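## Task

Multiply 1.1 by 1.5 on the slide rule: put the left index 1 of the C scale over 1.1 on the D scale, and put the hairline over 1.5 on C. Both settings should be as exact as possible. The rule must end face up, and the setting must hold on its own with no gripper keeping it there.

## Robot and tools

Robot: two arms, left_arm and right_arm, each ending in a parallel gripper. The fingers point along the gripper's own +z axis and close along its y axis. The reported end_effector_position is the point between the finger pads, roughly 1 cm short of the fingertips. The names left and right are labels only and do not match image sides.

Scene frame: origin on the table surface midway between the arms, +x out over the table, +z up, left_arm on the +y side. Each result has a state line, left_arm: ... | right_arm: ..., giving every gripper's position in metres and orientation as a wxyz quaternion in this frame. Printed positions can be somewhat wrong, worse at long reach. Joint limits (rad), base to hand: waist -2.618..3.054, shoulder 0..3.142, elbow 0..3.142, wrist pitch -1.571..1.571, wrist yaw -1.571..1.571, wrist roll -2.094..2.094.

Row format (used by both execute_actions and move): one flat list of 14 numbers, each between -1 and 1, always covering both arms. First left_arm: dx, dy, dz, rx, ry, rz, opening; then right_arm in the same order. dx..rz are an offset, not a pose: they are expressed in that gripper's own axes and measured from its pose in the most recent result that showed it (before any such result in the scene, and for the second or later call in one reply, from where the arm stands when the call starts). A value of 1.0 equals 0.6 m of travel or 180 degrees of turn; rx, ry, rz form a single rotation vector. The opening is absolute, not an offset: +1 fully open (0.094 m), -1 closed. All-zero offsets do not mean rest; they pull the arm back to the reference pose.

execute_actions: argument actions holds at most one item. An empty list just reports the state. An action is {"rows": [...], "steps": n}, with 1 to 15 rows and n up to 15 (default 15); each control step lasts 1/30 s, row k is used at step k, and the final row repeats for leftover steps. Every row is counted from the same reference pose, not from the previous row. A wait is {"steps": n} with n up to 300, counted from the last result, so your thinking time eats into it. Optional pictures (boolean) toggles camera images, which are included by default.

move: target is one 14-number row as above; speed is in m/s, 0.002 to 0.5 (default 0.25), and turning is capped at twice that in rad/s. Both grippers travel straight lines that finish together, lasting 0.5 to 10 s, after which they stop even if short. Grippers rotate the shorter way. Paths ignore obstacles and the other arm, and the real hand can lag, drift or overshoot speed, especially with a nearly straight arm. The opening is sent at the start. The result adds a move: line with the ending (done, off_target, moving, held, fault) plus limits that acted, and each gripper's distance to its target. limits=paced means the sent pose was clipped; limits=held means a safety check blocked steps, after which the arm may jump fast.

wait: seconds from 0 to 10; the robot gets nothing new. zoom_image: camera is cam_high, cam_low, cam_left_wrist or cam_right_wrist; region [x0, y0, x1, y1] in pixels of that camera's 672x504 image, at most 504x504, origin top-left. finished_scene: scene number; it ends the current scene permanently and reports success. Replying without any tool call ends everything.

Control behaviour: each step the commanded pose is clipped to within 70 mm and 16 degrees of the measured pose, then solved by damped IK with position favoured over orientation. After an action the arm only continues to its last clipped pose, so long reaches need several calls; check the returned pose. Arms tend to settle a centimetre or more low and can sag further with repeated zero offsets; to hold an arm still, send the offset back to its desired pose in the first call of a reply and zeros afterwards, raising the aim if it stays low. A pose unreachable line, and HELD marks on steps, mean part of your command was altered or withheld. A Hand target line shows where the controller is currently driving each gripper.

Gripping: grip_measured uses the same scale as the commanded opening, with a fixed per-gripper error up to about 1 mm. To hold something, command roughly 0.03 below grip_measured (smaller margin gives a lighter grip). Pads push about 50 to 62 N at most, less on thin parts, with a brief spike on contact.

Caution: faster motion and targets set deeper past a contact mean harder hits and pushes. Avoid slamming, dropping, or shoving the rule, never let it flip over or leave the table, and keep the arms from colliding or pressing on each other. Brief external tugs on held parts or pushes on loose ones may occur. Holding loads heats motors: MOTOR HOT from 75 °C, a 10 s stop at 90 °C, and at 100 °C the arm goes limp and drops; these appear as OVER-TEMPERATURE FAULT lines. Joint torques include gravity and offsets, so read them loosely. Faster completion, smooth motion and low effort are preferred; before finishing, release the rule so the setting stays by itself.

Each tool is called as name([rows], argument=value, ...), one row to a line, values as JSON.

## Session

execute_actions(actions=[])

Scene clock: 0.00 s of 8200.00 s.
left_arm: end_effector_position=(+0.5641, +0.1513, +0.3459) grip_measured=+1.000 end_effector_quat_wxyz=(+0.096, -0.126, +0.708, -0.688) | right_arm: end_effector_position=(+0.0389, -0.0493, +0.3751) grip_measured=+1.000 end_effector_quat_wxyz=(+0.174, -0.251, +0.599, +0.740)
Joint positions: left_arm=[-0.092  2.195  2.079 -0.057  1.365 -1.44   0.094] | right_arm=[ 1.066  0.575  0.627  0.127 -0.504  1.031  0.094]
Joint velocities: left_arm=[ 0.002  0.002 -0.007 -0.007  0.037  0.051  0.   ] | right_arm=[-0.002  0.002 -0.007 -0.037 -0.037 -0.022  0.   ]
Joint torques (N m, as the arm reports them, + toward a larger angle): no reading
Motor temperatures (°C, as the motors report them): left_arm=[32 34 32 35 34 31] | right_arm=[33 32 32 33 31 35]
Hand target (left_arm): +0.558, +0.151, +0.362; +0.112, -0.109, +0.708, -0.689
Hand target (right_arm): +0.038, -0.052, +0.381; +0.179, -0.253, +0.593, +0.743

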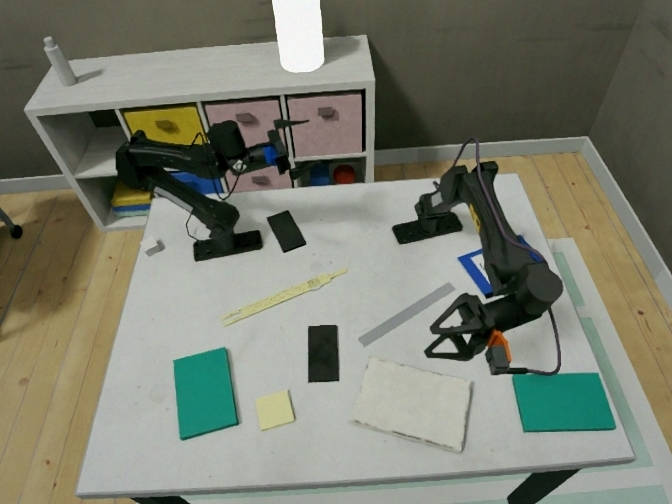

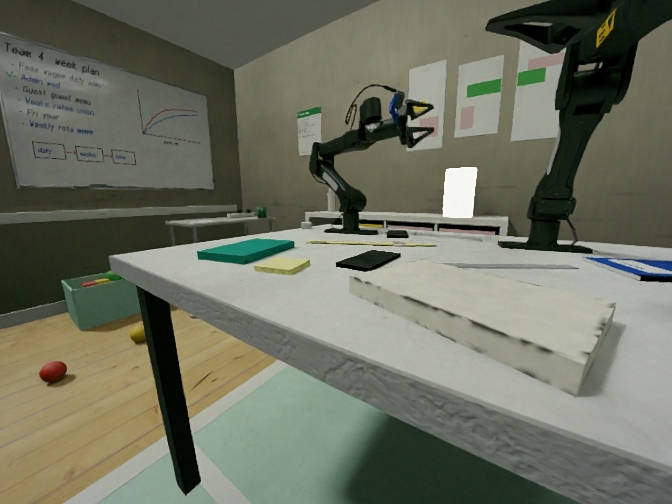

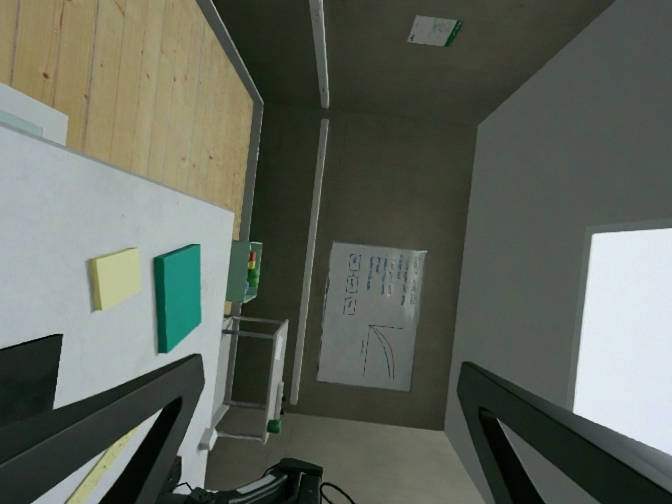

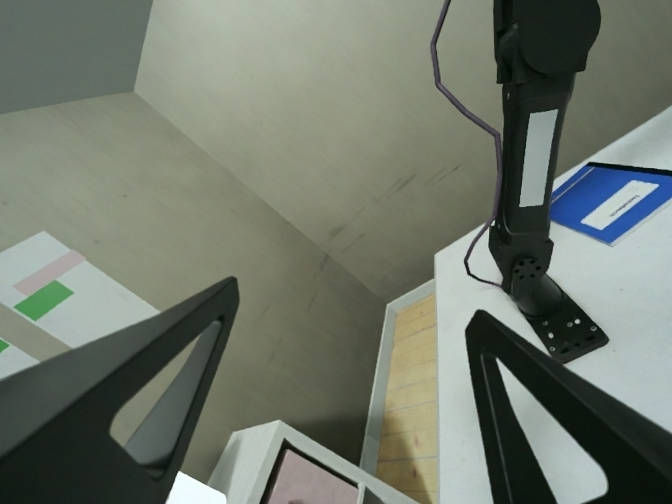

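zoom_image(camera="cam_high", region=[200, 240, 380, 350])

zoom_image(camera="cam_low", region=[280, 210, 480, 280])

Region (200, 240, 380, 350) of cam_high's 672x504 image, scaled by 2.800, with more detail than that image has.

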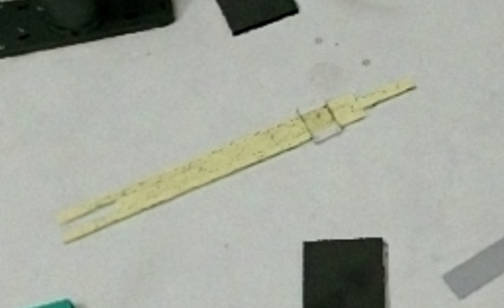

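Region (280, 210, 480, 280) of cam_low's 672x504 image, scaled by 2.520, with more detail than that image has; it fills the top 176 rows of this view, and the rest is white.

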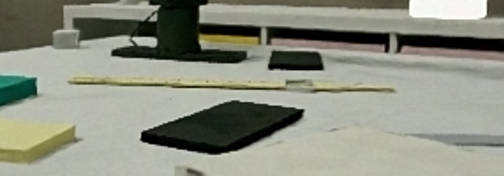

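move(target=[0,0,0,0,0,0,1,-0.090,-0.279,-0.240,0.4975,0.2396,0.084,1])

Scene clock: 24.87 s of 8200.00 s.
left_arm: end_effector_position=(+0.5641, +0.1513, +0.3459) grip_measured=+1.000 end_effector_quat_wxyz=(+0.096, -0.126, +0.708, -0.688) | right_arm: end_effector_position=(+0.1995, -0.1468, +0.2464) grip_measured=+1.000 end_effector_quat_wxyz=(+0.091, -0.217, +0.969, +0.077)
Joint positions: left_arm=[-0.092  2.195  2.079 -0.057  1.365 -1.44   0.094] | right_arm=[ 0.633  1.345  1.565 -1.553 -0.03   0.355  0.094]
Joint velocities: left_arm=[ 0.002 -0.002 -0.012  0.081 -0.007  0.007  0.   ] | right_arm=[ 0.002 -0.002 -0.002  0.007  0.066 -0.007  0.   ]
Joint torques (N m, as the arm reports them, + toward a larger angle): left_arm=[ -0.04 -13.86   4.71   1.71   0.12  -0.03] | right_arm=[ 0.78 -4.24  7.69  0.19  0.05  0.1 ]
Motor temperatures (°C, as the motors report them): left_arm=[32 40 33 38 34 31] | right_arm=[33 32 34 36 31 35]
Hand target (left_arm): +0.564, +0.151, +0.346; +0.096, -0.126, +0.708, -0.688
Hand target (right_arm): +0.197, -0.149, +0.246; +0.086, -0.217, +0.970, +0.068
Off the commanded pose (left_arm): 0.000 m, 0 deg.
Off the commanded pose (right_arm): 0.005 m, 14 deg.
joint sent to its limit (right arm) — the command would take joint 4 (wrist pitch) past its lower limit, so that joint was sent only as far as its limit.
After step 90, 17.83 s passed at rest.
move: off_target (right_arm)

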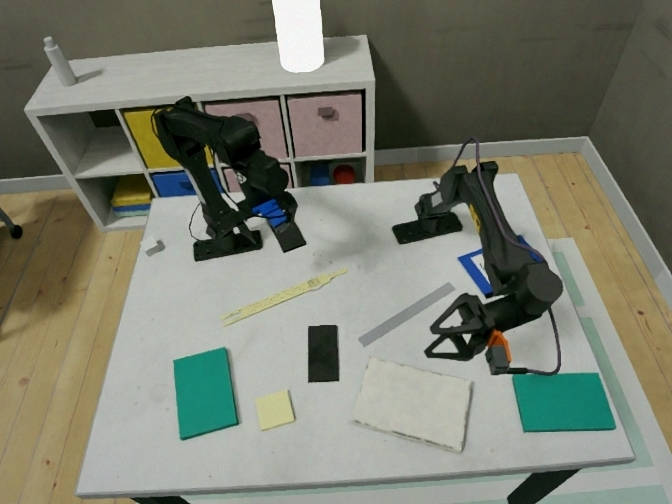

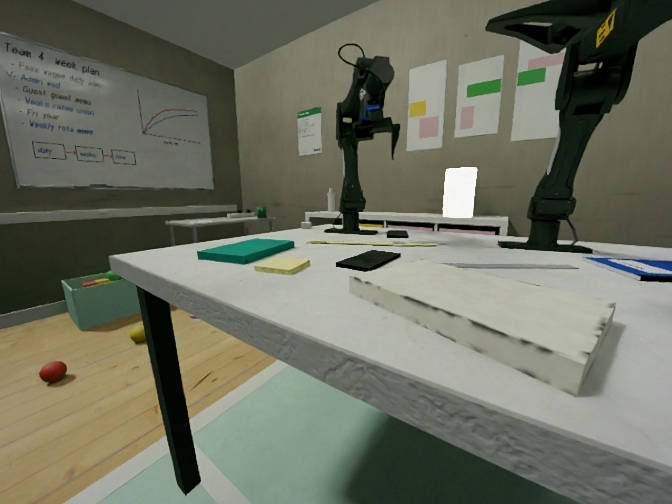

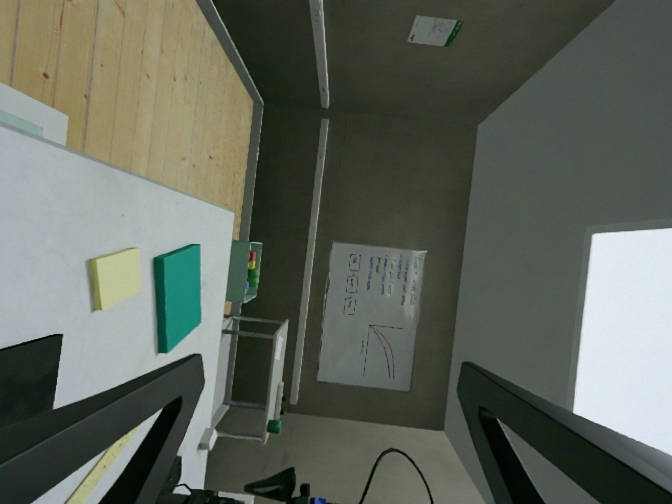

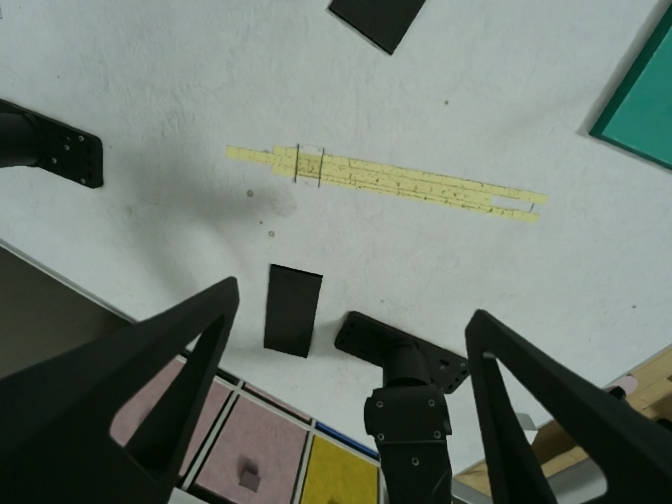

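zoom_image(camera="cam_right_wrist", region=[215, 110, 565, 250])

Region (215, 110, 565, 250) of cam_right_wrist's 672x504 image, scaled by 1.440, with more detail than that image has; it fills the top 202 rows of this view, and the rest is white.

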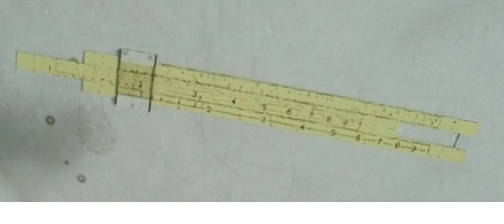

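move(target=[0,0,0,0,0,0,1,0.022,-0.0685,0.169,0.035,0.067,0.002,1])

Scene clock: 45.93 s of 8200.00 s.
left_arm: end_effector_position=(+0.5641, +0.1513, +0.3459) grip_measured=+1.000 end_effector_quat_wxyz=(+0.096, -0.126, +0.708, -0.688) | right_arm: end_effector_position=(+0.2159, -0.1702, +0.1423) grip_measured=+1.000 end_effector_quat_wxyz=(-0.009, -0.213, +0.977, +0.002)
Joint positions: left_arm=[-0.092  2.195  2.079 -0.057  1.365 -1.44   0.094] | right_arm=[ 0.53   1.468  1.265 -1.383 -0.012  0.26   0.094]
Joint velocities: left_arm=[ 0.007 -0.007 -0.007  0.037 -0.022  0.007  0.   ] | right_arm=[-0.002  0.007 -0.012 -0.037 -0.007 -0.066  0.   ]
Joint torques (N m, as the arm reports them, + toward a larger angle): left_arm=[  0.04 -13.86   4.81   1.71   0.09  -0.01] | right_arm=[-0.76 -6.42  6.14  0.06  0.1  -0.09]
Motor temperatures (°C, as the motors report them): left_arm=[32 41 34 38 34 31] | right_arm=[33 33 34 35 31 35]
Hand target (left_arm): +0.564, +0.151, +0.346; +0.096, -0.126, +0.708, -0.688
Hand target (right_arm): +0.221, -0.171, +0.141; +0.001, -0.214, +0.977, +0.002
Off the commanded pose (left_arm): 0.000 m, 0 deg.
Off the commanded pose (right_arm): 0.005 m, 1 deg.
After step 90, 17.00 s passed at rest.
move: done

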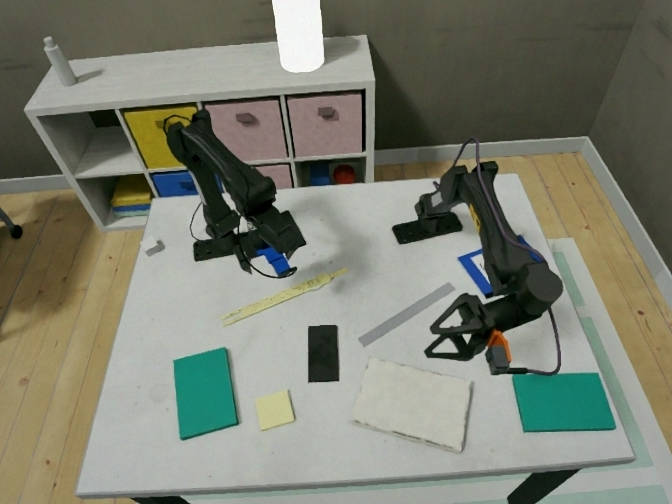

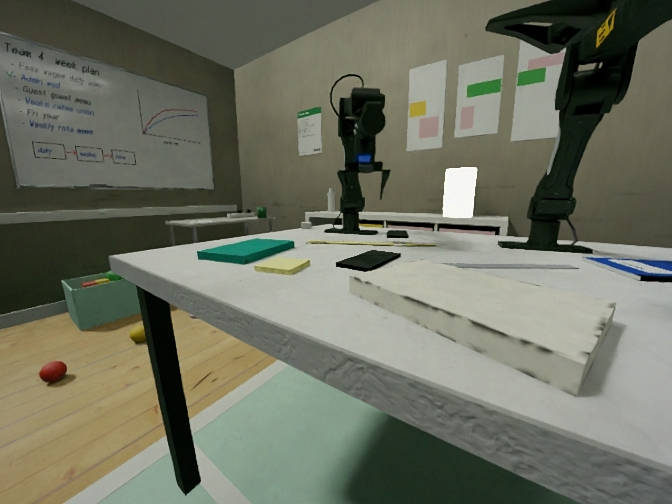

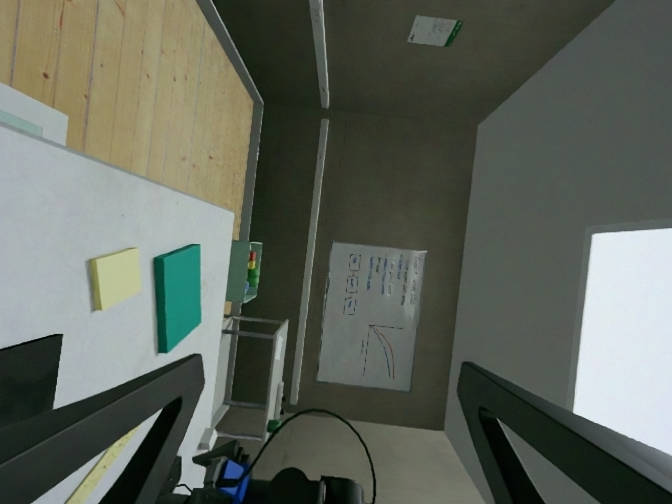

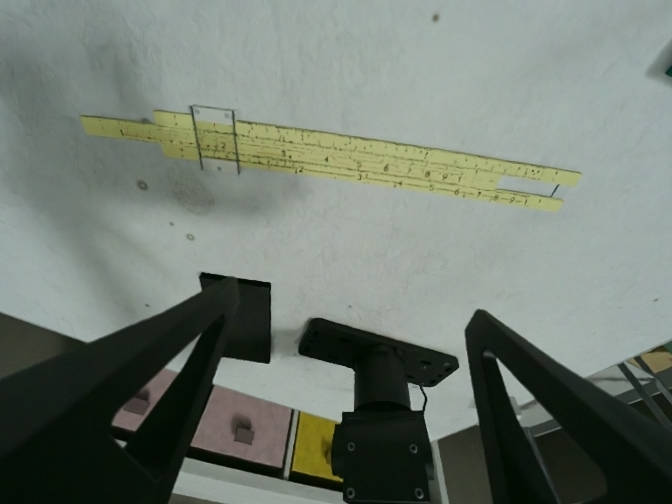

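zoom_image(camera="cam_right_wrist", region=[70, 80, 330, 200])

zoom_image(camera="cam_right_wrist", region=[340, 110, 600, 230])

Region (70, 80, 330, 200) of cam_right_wrist's 672x504 image, scaled by 1.938, with more detail than that image has; it fills the top 233 rows of this view, and the rest is white.

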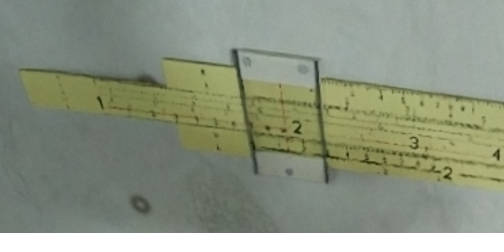

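Region (340, 110, 600, 230) of cam_right_wrist's 672x504 image, scaled by 1.938, with more detail than that image has; it fills the top 233 rows of this view, and the rest is white.

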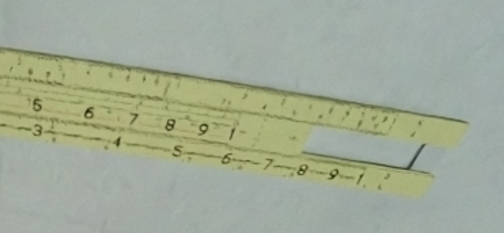

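move(target=[0,0,0,0,0,0,1,-0.010,-0.166,0.12,0,0,-0.458,1])

Scene clock: 68.90 s of 8200.00 s.
left_arm: end_effector_position=(+0.5641, +0.1513, +0.3459) grip_measured=+1.000 end_effector_quat_wxyz=(+0.096, -0.126, +0.708, -0.688) | right_arm: end_effector_position=(+0.2636, -0.2585, +0.0768) grip_measured=+1.000 end_effector_quat_wxyz=(+0.003, +0.803, -0.595, +0.002)
Joint positions: left_arm=[-0.092  2.195  2.079 -0.057  1.365 -1.44   0.094] | right_arm=[ 0.125  1.48   1.015 -1.107  0.006 -1.582  0.094]
Joint velocities: left_arm=[-0.022 -0.022  0.027 -0.022  0.022  0.007  0.   ] | right_arm=[-0.007 -0.017  0.007  0.007  0.022 -0.037  0.   ]
Joint torques (N m, as the arm reports them, + toward a larger angle): left_arm=[ -0.03 -13.9    4.77   1.74   0.11   0.  ] | right_arm=[-0.61 -5.55  5.59  0.1   0.02 -0.09]
Motor temperatures (°C, as the motors report them): left_arm=[32 42 34 39 34 31] | right_arm=[33 33 34 34 31 35]
Hand target (left_arm): +0.564, +0.151, +0.346; +0.096, -0.126, +0.708, -0.688
Hand target (right_arm): +0.263, -0.261, +0.071; +0.005, +0.804, -0.594, -0.002
Off the commanded pose (left_arm): 0.000 m, 0 deg.
Off the commanded pose (right_arm): 0.008 m, 1 deg.
After step 90, 16.47 s passed at rest.
move: done

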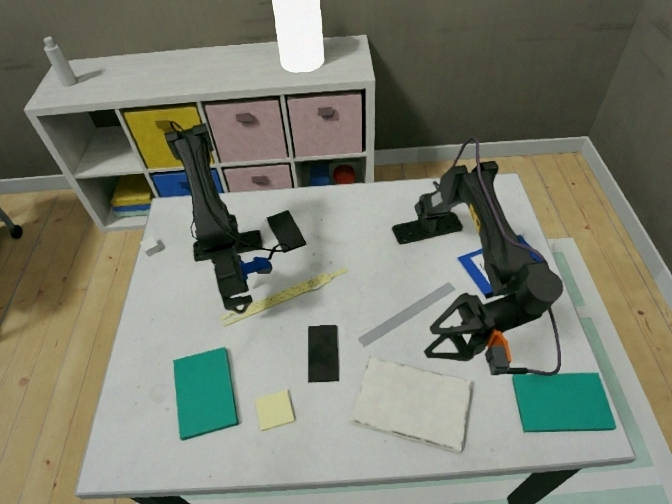

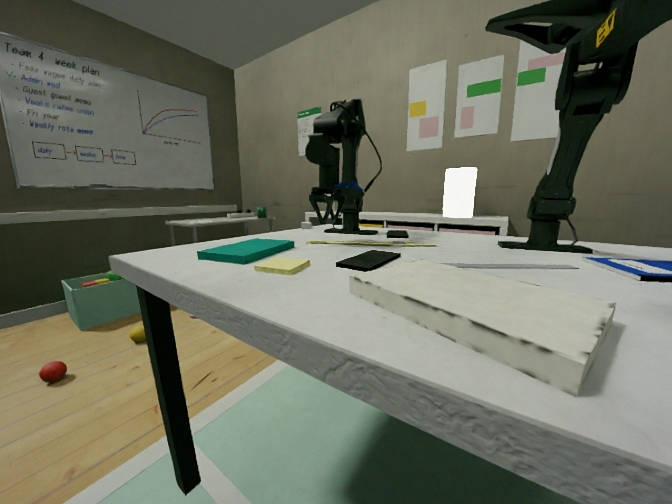

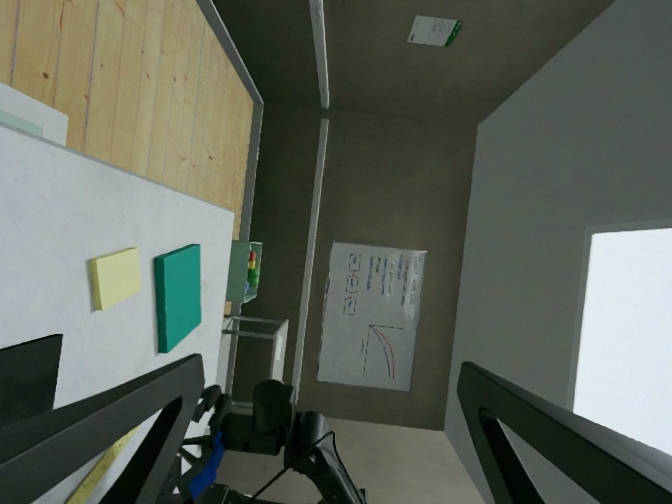

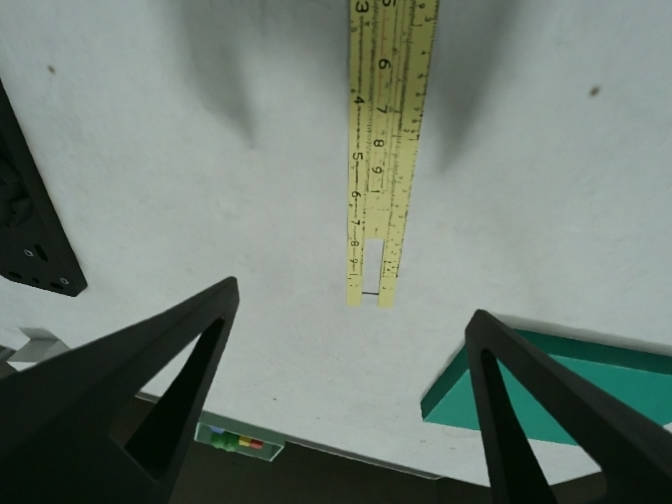

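move(target=[0,0,0,0,0,0,1,0,-0.033,0.075,0,0,0,1], speed=0.1)

Scene clock: 80.30 s of 8200.00 s.
left_arm: end_effector_position=(+0.5641, +0.1513, +0.3459) grip_measured=+1.000 end_effector_quat_wxyz=(+0.096, -0.126, +0.708, -0.688) | right_arm: end_effector_position=(+0.2839, -0.2526, +0.0360) grip_measured=+1.000 end_effector_quat_wxyz=(+0.001, +0.804, -0.594, +0.003)
Joint positions: left_arm=[-0.092  2.195  2.079 -0.057  1.365 -1.44   0.094] | right_arm=[ 0.125  1.608  0.969 -0.929  0.006 -1.584  0.094]
Joint velocities: left_arm=[-0.022 -0.027  0.017  0.022 -0.037  0.007  0.   ] | right_arm=[-0.007  0.007 -0.007 -0.007 -0.051 -0.007  0.   ]
Joint torques (N m, as the arm reports them, + toward a larger angle): left_arm=[ -0.05 -13.8    4.76   1.74   0.11  -0.02] | right_arm=[-0.14 -6.71  5.53  0.03 -0.02  0.01]
Motor temperatures (°C, as the motors report them): left_arm=[32 42 34 39 34 31] | right_arm=[33 33 33 34 31 35]
Hand target (left_arm): +0.564, +0.151, +0.346; +0.096, -0.126, +0.708, -0.688
Hand target (right_arm): +0.283, -0.254, +0.032; +0.003, +0.803, -0.596, +0.002
Off the commanded pose (left_arm): 0.000 m, 0 deg.
Off the commanded pose (right_arm): 0.004 m, 0 deg.
After step 90, 7.37 s passed at rest.
move: done

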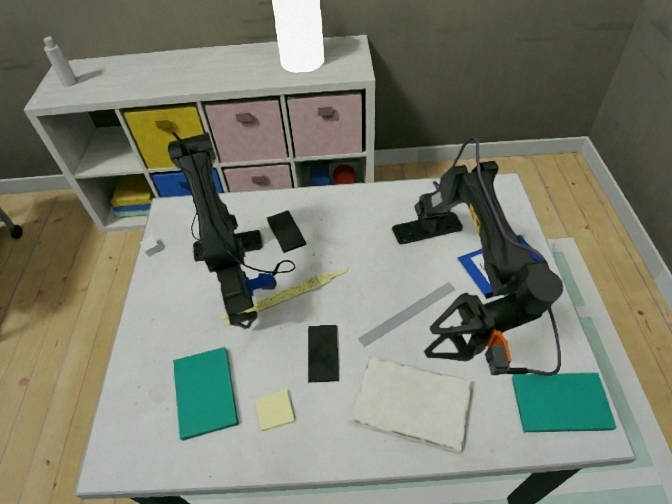

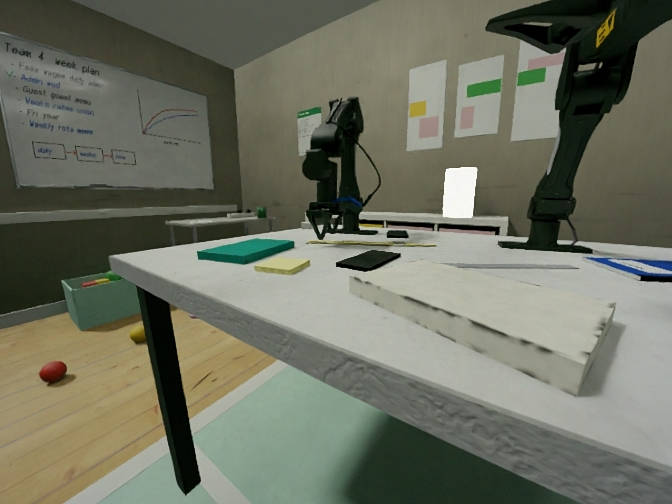

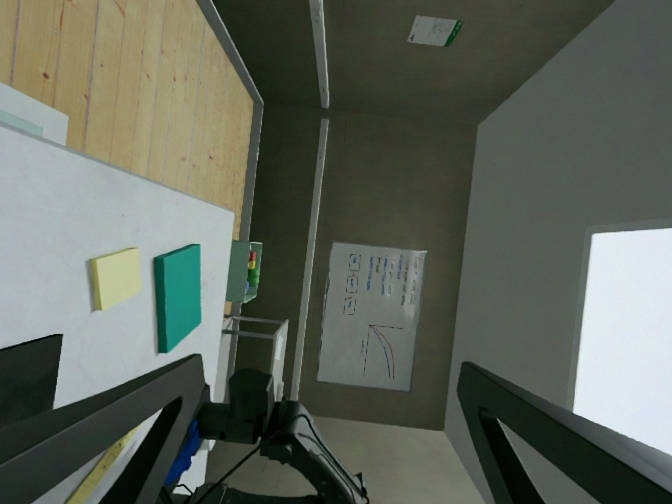

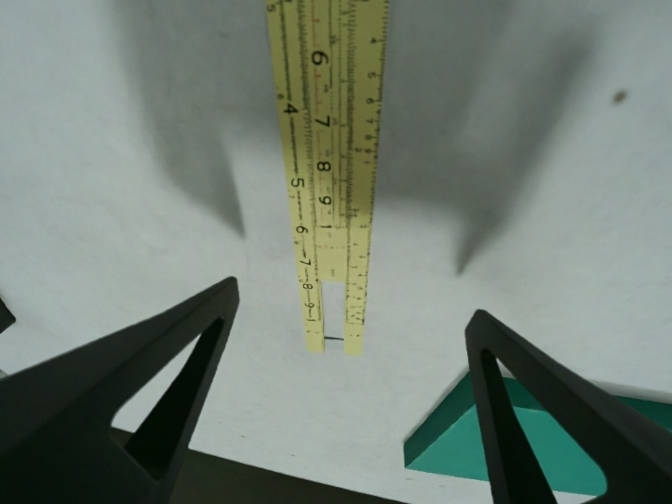

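move(target=[0,0,0,0,0,0,1,0,0.010,0.032,0,0,0,1], speed=0.05)

Scene clock: 83.67 s of 8200.00 s.
left_arm: end_effector_position=(+0.5641, +0.1513, +0.3459) grip_measured=+1.000 end_effector_quat_wxyz=(+0.096, -0.126, +0.708, -0.688) | right_arm: end_effector_position=(+0.2810, -0.2534, +0.0231) grip_measured=+1.000 end_effector_quat_wxyz=(-0.004, +0.804, -0.594, +0.007)
Joint positions: left_arm=[-0.092  2.195  2.079 -0.057  1.365 -1.44   0.094] | right_arm=[ 0.125  1.608  0.912 -0.861  0.006 -1.584  0.094]
Joint velocities: left_arm=[ 0.007 -0.012  0.017 -0.007  0.022 -0.051  0.   ] | right_arm=[-0.002  0.002  0.012  0.022 -0.022 -0.007  0.   ]
Joint torques (N m, as the arm reports them, + toward a larger angle): left_arm=[  0.03 -13.83   4.75   1.72   0.1   -0.02] | right_arm=[-0.09 -6.07  5.2   0.12  0.03  0.  ]
Motor temperatures (°C, as the motors report them): left_arm=[32 42 34 39 34 31] | right_arm=[33 33 33 34 31 35]
Hand target (left_arm): +0.564, +0.151, +0.346; +0.096, -0.126, +0.708, -0.688
Hand target (right_arm): +0.278, -0.255, +0.017; +0.001, +0.804, -0.594, +0.003
Off the commanded pose (left_arm): 0.000 m, 0 deg.
Off the commanded pose (right_arm): 0.007 m, 1 deg.
move: done

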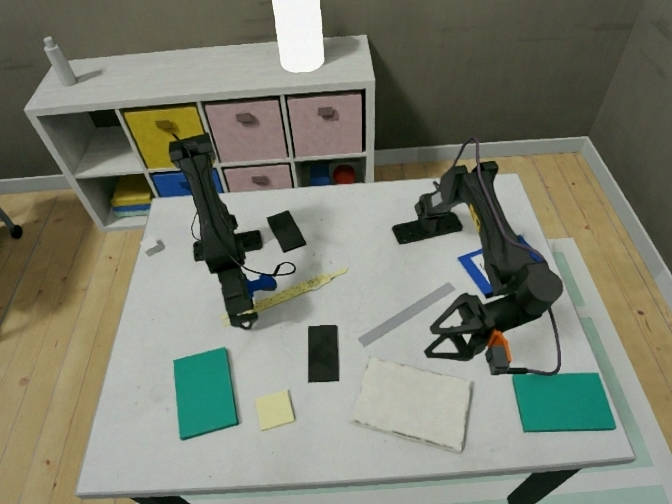

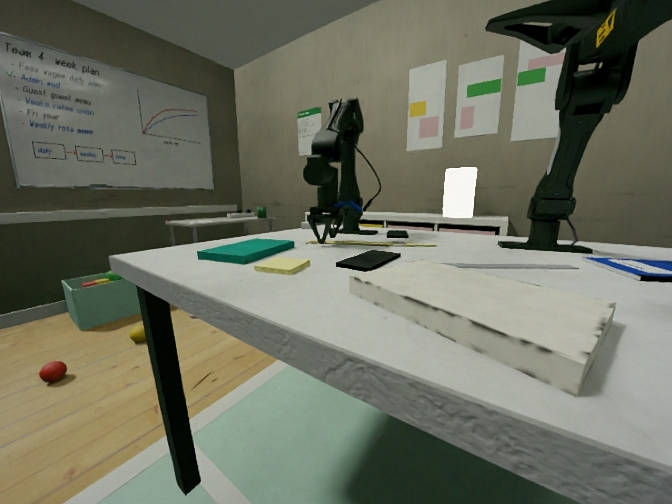

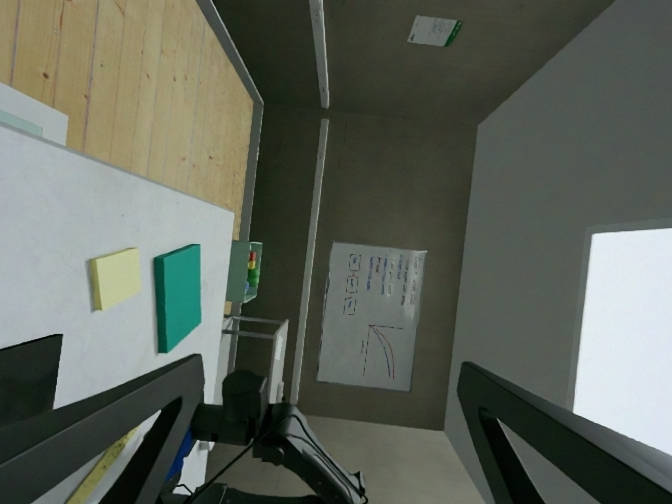

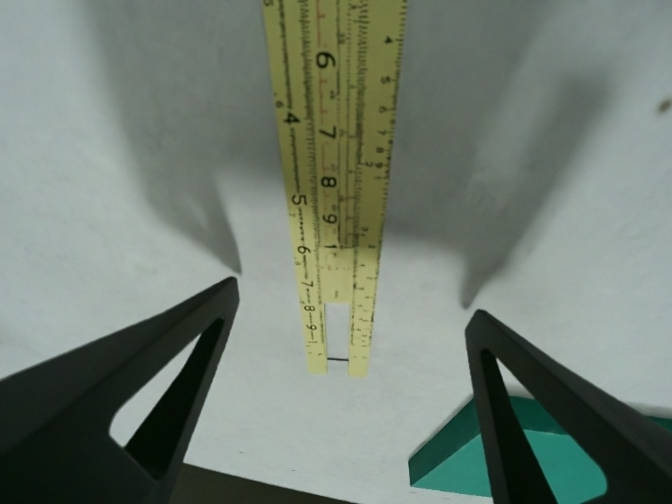

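move(target=[0,0,0,0,0,0,1,0,0.012,0.018,0,0,0,1], speed=0.03)

move(target=[0,0,0,0,0,0,1,0,0,0,0,0,0,0.0], speed=0.03)

Scene clock: 87.77 s of 8200.00 s.
left_arm: end_effector_position=(+0.5641, +0.1513, +0.3459) grip_measured=+1.000 end_effector_quat_wxyz=(+0.096, -0.126, +0.708, -0.688) | right_arm: end_effector_position=(+0.2781, -0.2543, +0.0163) grip_measured=+1.000 end_effector_quat_wxyz=(-0.004, +0.804, -0.594, +0.007)
Joint positions: left_arm=[-0.092  2.195  2.079 -0.057  1.365 -1.44   0.094] | right_arm=[ 0.125  1.608  0.882 -0.829  0.006 -1.584  0.094]
Joint velocities: left_arm=[ 0.002 -0.002 -0.007 -0.051  0.022 -0.051  0.   ] | right_arm=[-0.002 -0.002  0.007 -0.007 -0.022  0.037  0.   ]
Joint torques (N m, as the arm reports them, + toward a larger angle): left_arm=[ -0.02 -13.91   4.75   1.72   0.11  -0.01] | right_arm=[ 0.11 -7.53  4.49  0.06  0.03 -0.01]
Motor temperatures (°C, as the motors report them): left_arm=[32 42 34 40 34 31] | right_arm=[33 33 33 34 31 35]
Hand target (left_arm): +0.564, +0.151, +0.346; +0.096, -0.126, +0.708, -0.688
Hand target (right_arm): +0.274, -0.256, +0.012; -0.003, +0.804, -0.594, +0.006
Off the commanded pose (left_arm): 0.000 m, 0 deg.
Off the commanded pose (right_arm): 0.006 m, 0 deg.
After step 90, 0.30 s passed at rest.
move: done

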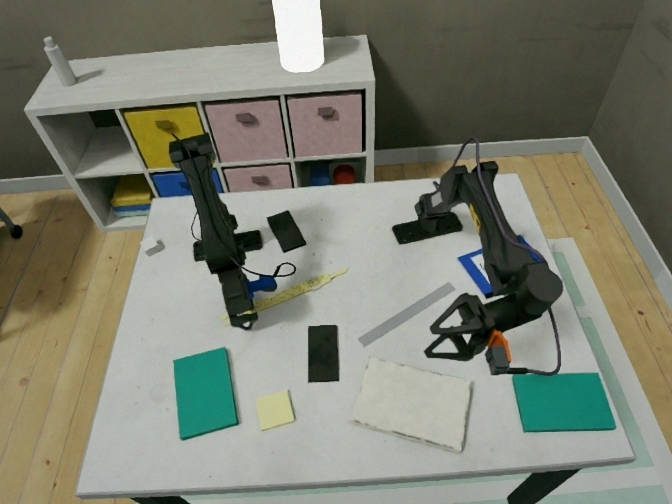

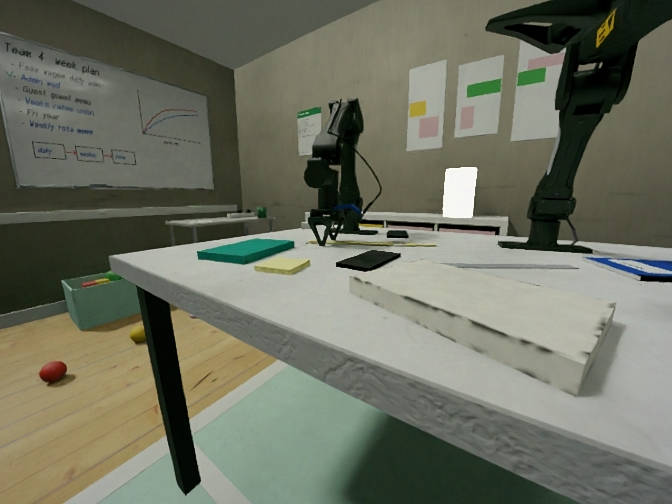

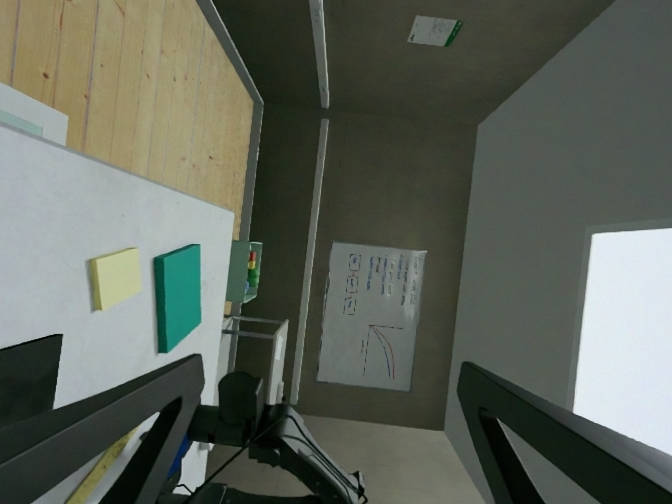

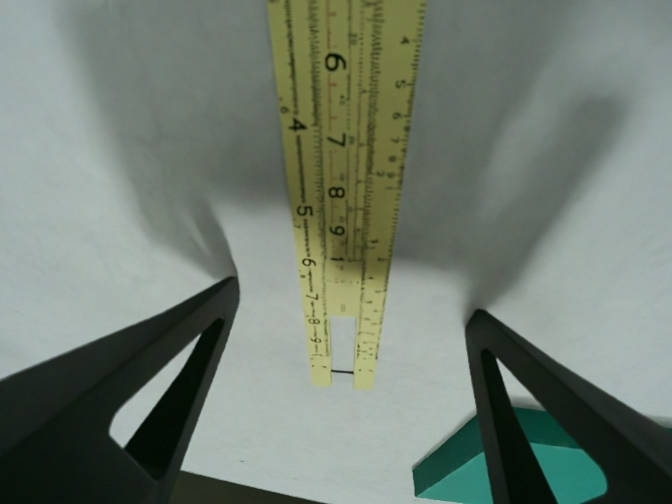

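Scene clock: 88.27 s of 8200.00 s.
left_arm: end_effector_position=(+0.5641, +0.1513, +0.3459) grip_measured=+1.000 end_effector_quat_wxyz=(+0.096, -0.126, +0.708, -0.688) | right_arm: end_effector_position=(+0.2782, -0.2542, +0.0163) grip_measured=+0.003 end_effector_quat_wxyz=(-0.004, +0.804, -0.594, +0.007)
Joint positions: left_arm=[-0.092  2.195  2.079 -0.057  1.365 -1.44   0.094] | right_arm=[ 0.125  1.608  0.882 -0.829  0.006 -1.584  0.047]
Joint velocities: left_arm=[-0.022 -0.012  0.002  0.037 -0.037  0.051  0.   ] | right_arm=[ 0.012 -0.002 -0.002  0.007 -0.081  0.022  0.   ]
Joint torques (N m, as the arm reports them, + toward a larger angle): left_arm=[  0.04 -13.85   4.65   1.71   0.13  -0.01] | right_arm=[ 0.04 -6.92  6.64 -0.03  0.    0.02]
Motor temperatures (°C, as the motors report them): left_arm=[32 42 34 40 34 31] | right_arm=[33 33 33 34 31 35]
Hand target (left_arm): +0.564, +0.151, +0.346; +0.096, -0.126, +0.708, -0.688
Hand target (right_arm): +0.278, -0.254, +0.016; -0.004, +0.804, -0.594, +0.007
Off the commanded pose (left_arm): 0.000 m, 0 deg.
Off the commanded pose (right_arm): 0.000 m, 0 deg.
move: done

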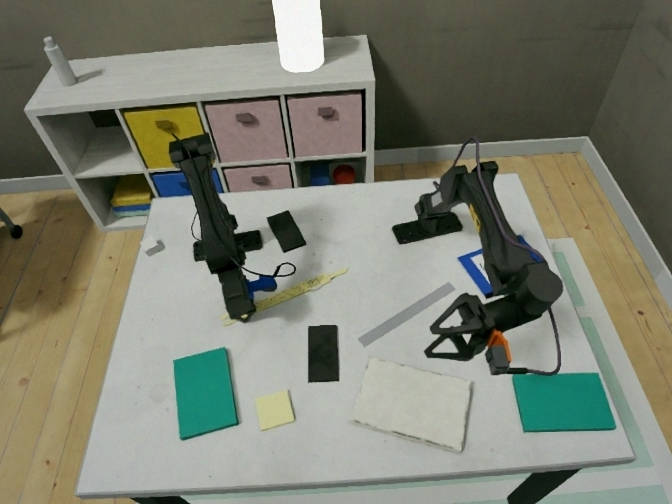

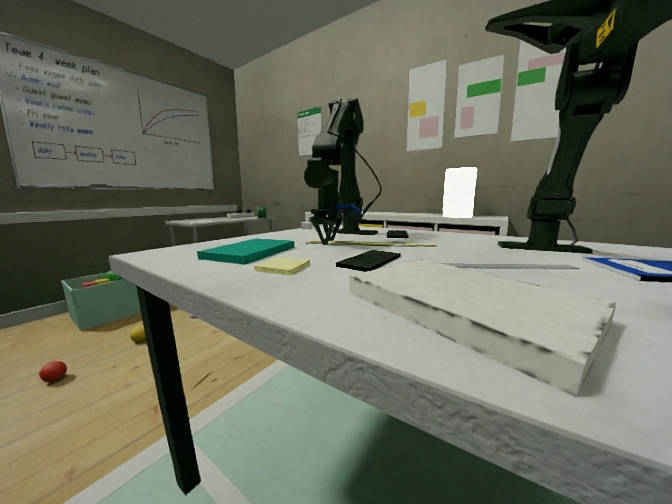

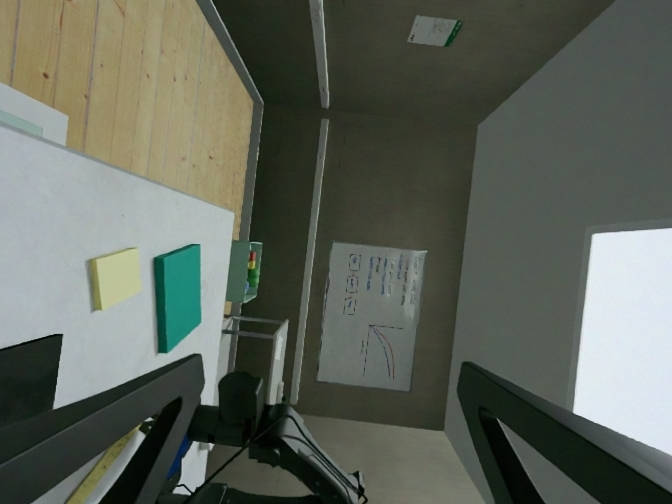

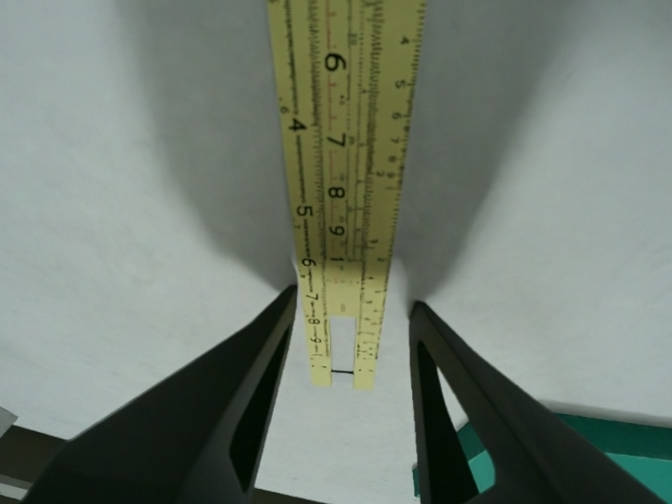

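move(target=[0,0,0,0,0,0,1,0,0.009,0.009,0,0,0,0.0], speed=0.03)

move(target=[0,0,0,0,0,0,1,0,0,0,0,0,0,-0.4], speed=0.03)

Scene clock: 91.87 s of 8200.00 s.
left_arm: end_effector_position=(+0.5641, +0.1513, +0.3459) grip_measured=+1.000 end_effector_quat_wxyz=(+0.096, -0.126, +0.708, -0.688) | right_arm: end_effector_position=(+0.2787, -0.2541, +0.0155) grip_measured=+0.003 end_effector_quat_wxyz=(-0.006, +0.804, -0.594, +0.009)
Joint positions: left_arm=[-0.092  2.195  2.079 -0.057  1.365 -1.44   0.094] | right_arm=[ 0.125  1.607  0.878 -0.821  0.006 -1.584  0.047]
Joint velocities: left_arm=[ 0.012 -0.002 -0.007 -0.007  0.066 -0.051  0.   ] | right_arm=[ 0.002  0.002 -0.002  0.037  0.051 -0.037 -0.001]
Joint torques (N m, as the arm reports them, + toward a larger angle): left_arm=[  0.14 -13.88   4.78   1.7    0.11  -0.02] | right_arm=[-0.01 -7.71  3.63  0.14  0.03  0.02]
Motor temperatures (°C, as the motors report them): left_arm=[32 42 34 40 34 31] | right_arm=[33 33 33 34 31 35]
Hand target (left_arm): +0.564, +0.151, +0.346; +0.096, -0.126, +0.708, -0.688
Hand target (right_arm): +0.273, -0.256, +0.011; -0.004, +0.804, -0.594, +0.007
Off the commanded pose (left_arm): 0.000 m, 0 deg.
Off the commanded pose (right_arm): 0.007 m, 0 deg.
move: done

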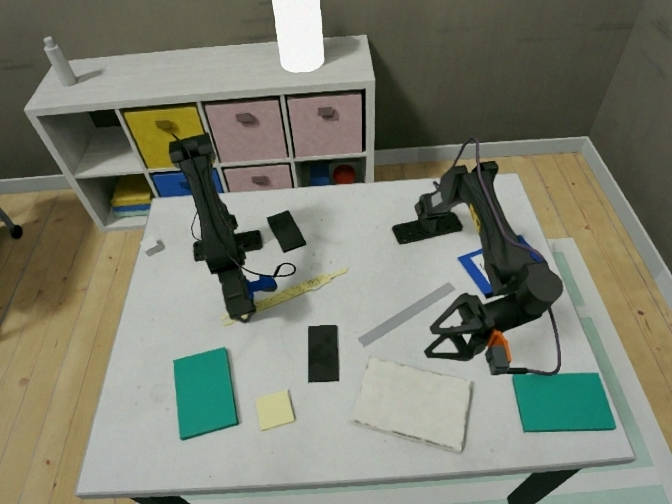

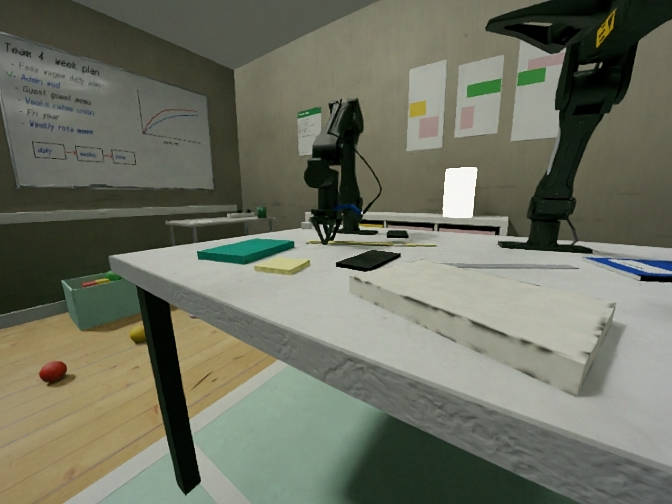

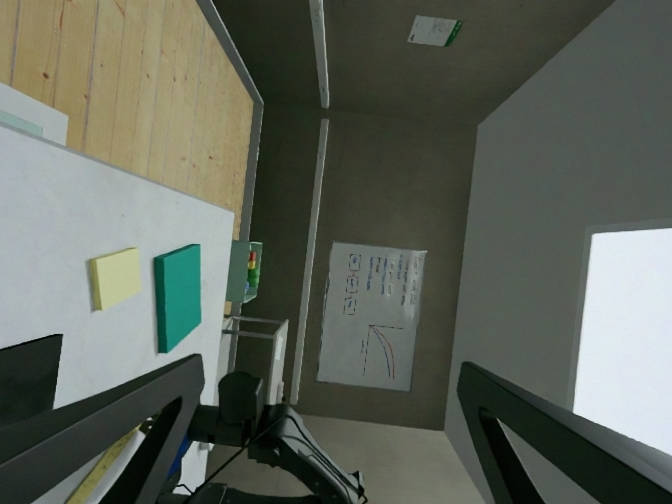

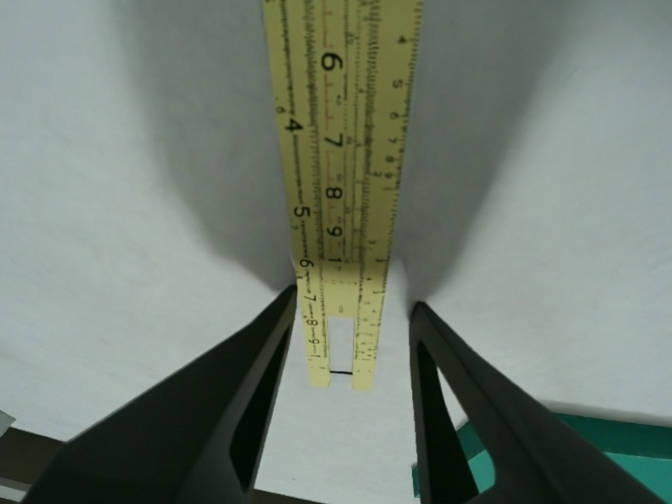

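Scene clock: 92.37 s of 8200.00 s.
left_arm: end_effector_position=(+0.5641, +0.1513, +0.3459) grip_measured=+1.000 end_effector_quat_wxyz=(+0.096, -0.126, +0.708, -0.688) | right_arm: end_effector_position=(+0.2790, -0.2541, +0.0155) grip_measured=-0.366 end_effector_quat_wxyz=(-0.006, +0.804, -0.594, +0.009)
Joint positions: left_arm=[-0.092  2.195  2.079 -0.057  1.365 -1.44   0.094] | right_arm=[ 0.125  1.607  0.878 -0.82   0.007 -1.585  0.03 ]
Joint velocities: left_arm=[-0.002 -0.012  0.007 -0.051 -0.051 -0.022  0.   ] | right_arm=[-0.002 -0.002 -0.022  0.007 -0.066  0.007 -0.001]
Joint torques (N m, as the arm reports them, + toward a larger angle): left_arm=[  0.03 -13.76   4.77   1.74   0.14   0.  ] | right_arm=[ 0.23 -6.92  6.59 -0.09  0.   -0.02]
Motor temperatures (°C, as the motors report them): left_arm=[32 42 34 40 34 31] | right_arm=[33 33 33 34 31 35]
Hand target (left_arm): +0.564, +0.151, +0.346; +0.096, -0.126, +0.708, -0.688
Hand target (right_arm): +0.279, -0.254, +0.015; -0.006, +0.804, -0.594, +0.009
Off the commanded pose (left_arm): 0.000 m, 0 deg.
Off the commanded pose (right_arm): 0.000 m, 0 deg.
move: done

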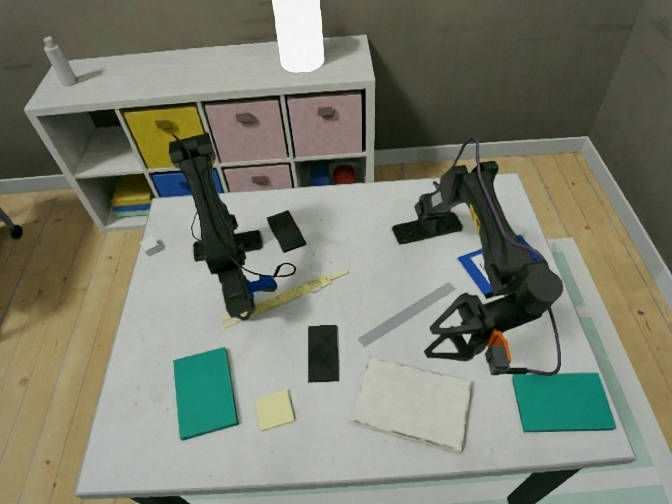

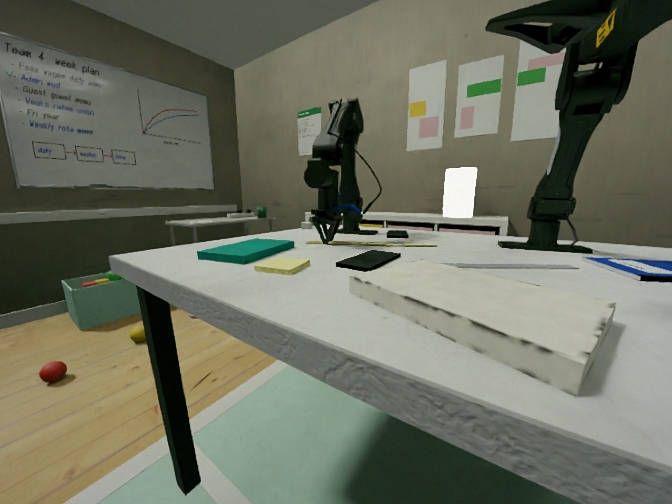

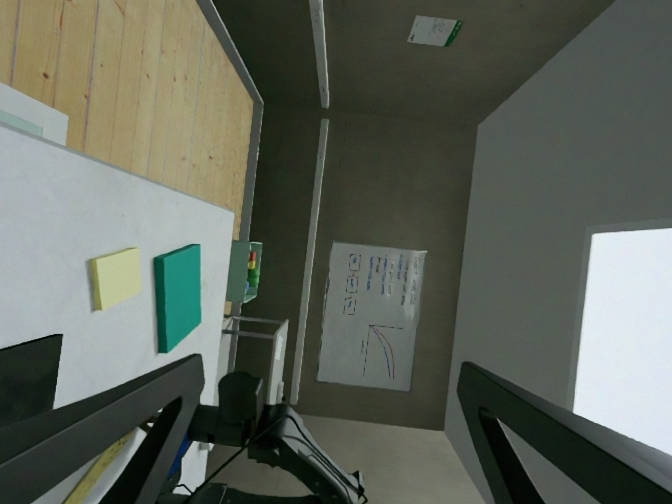

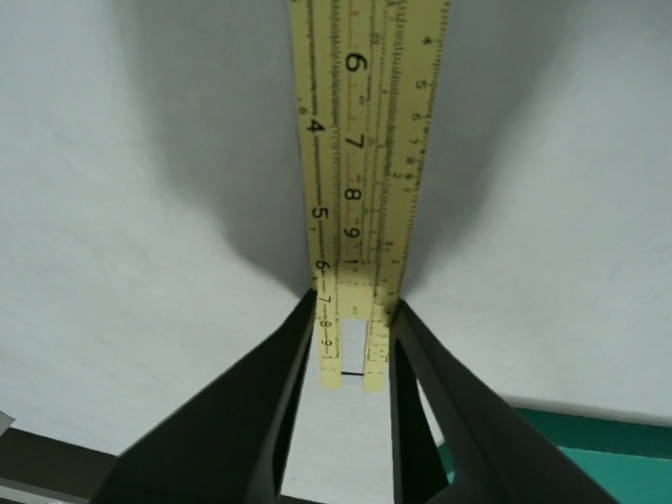

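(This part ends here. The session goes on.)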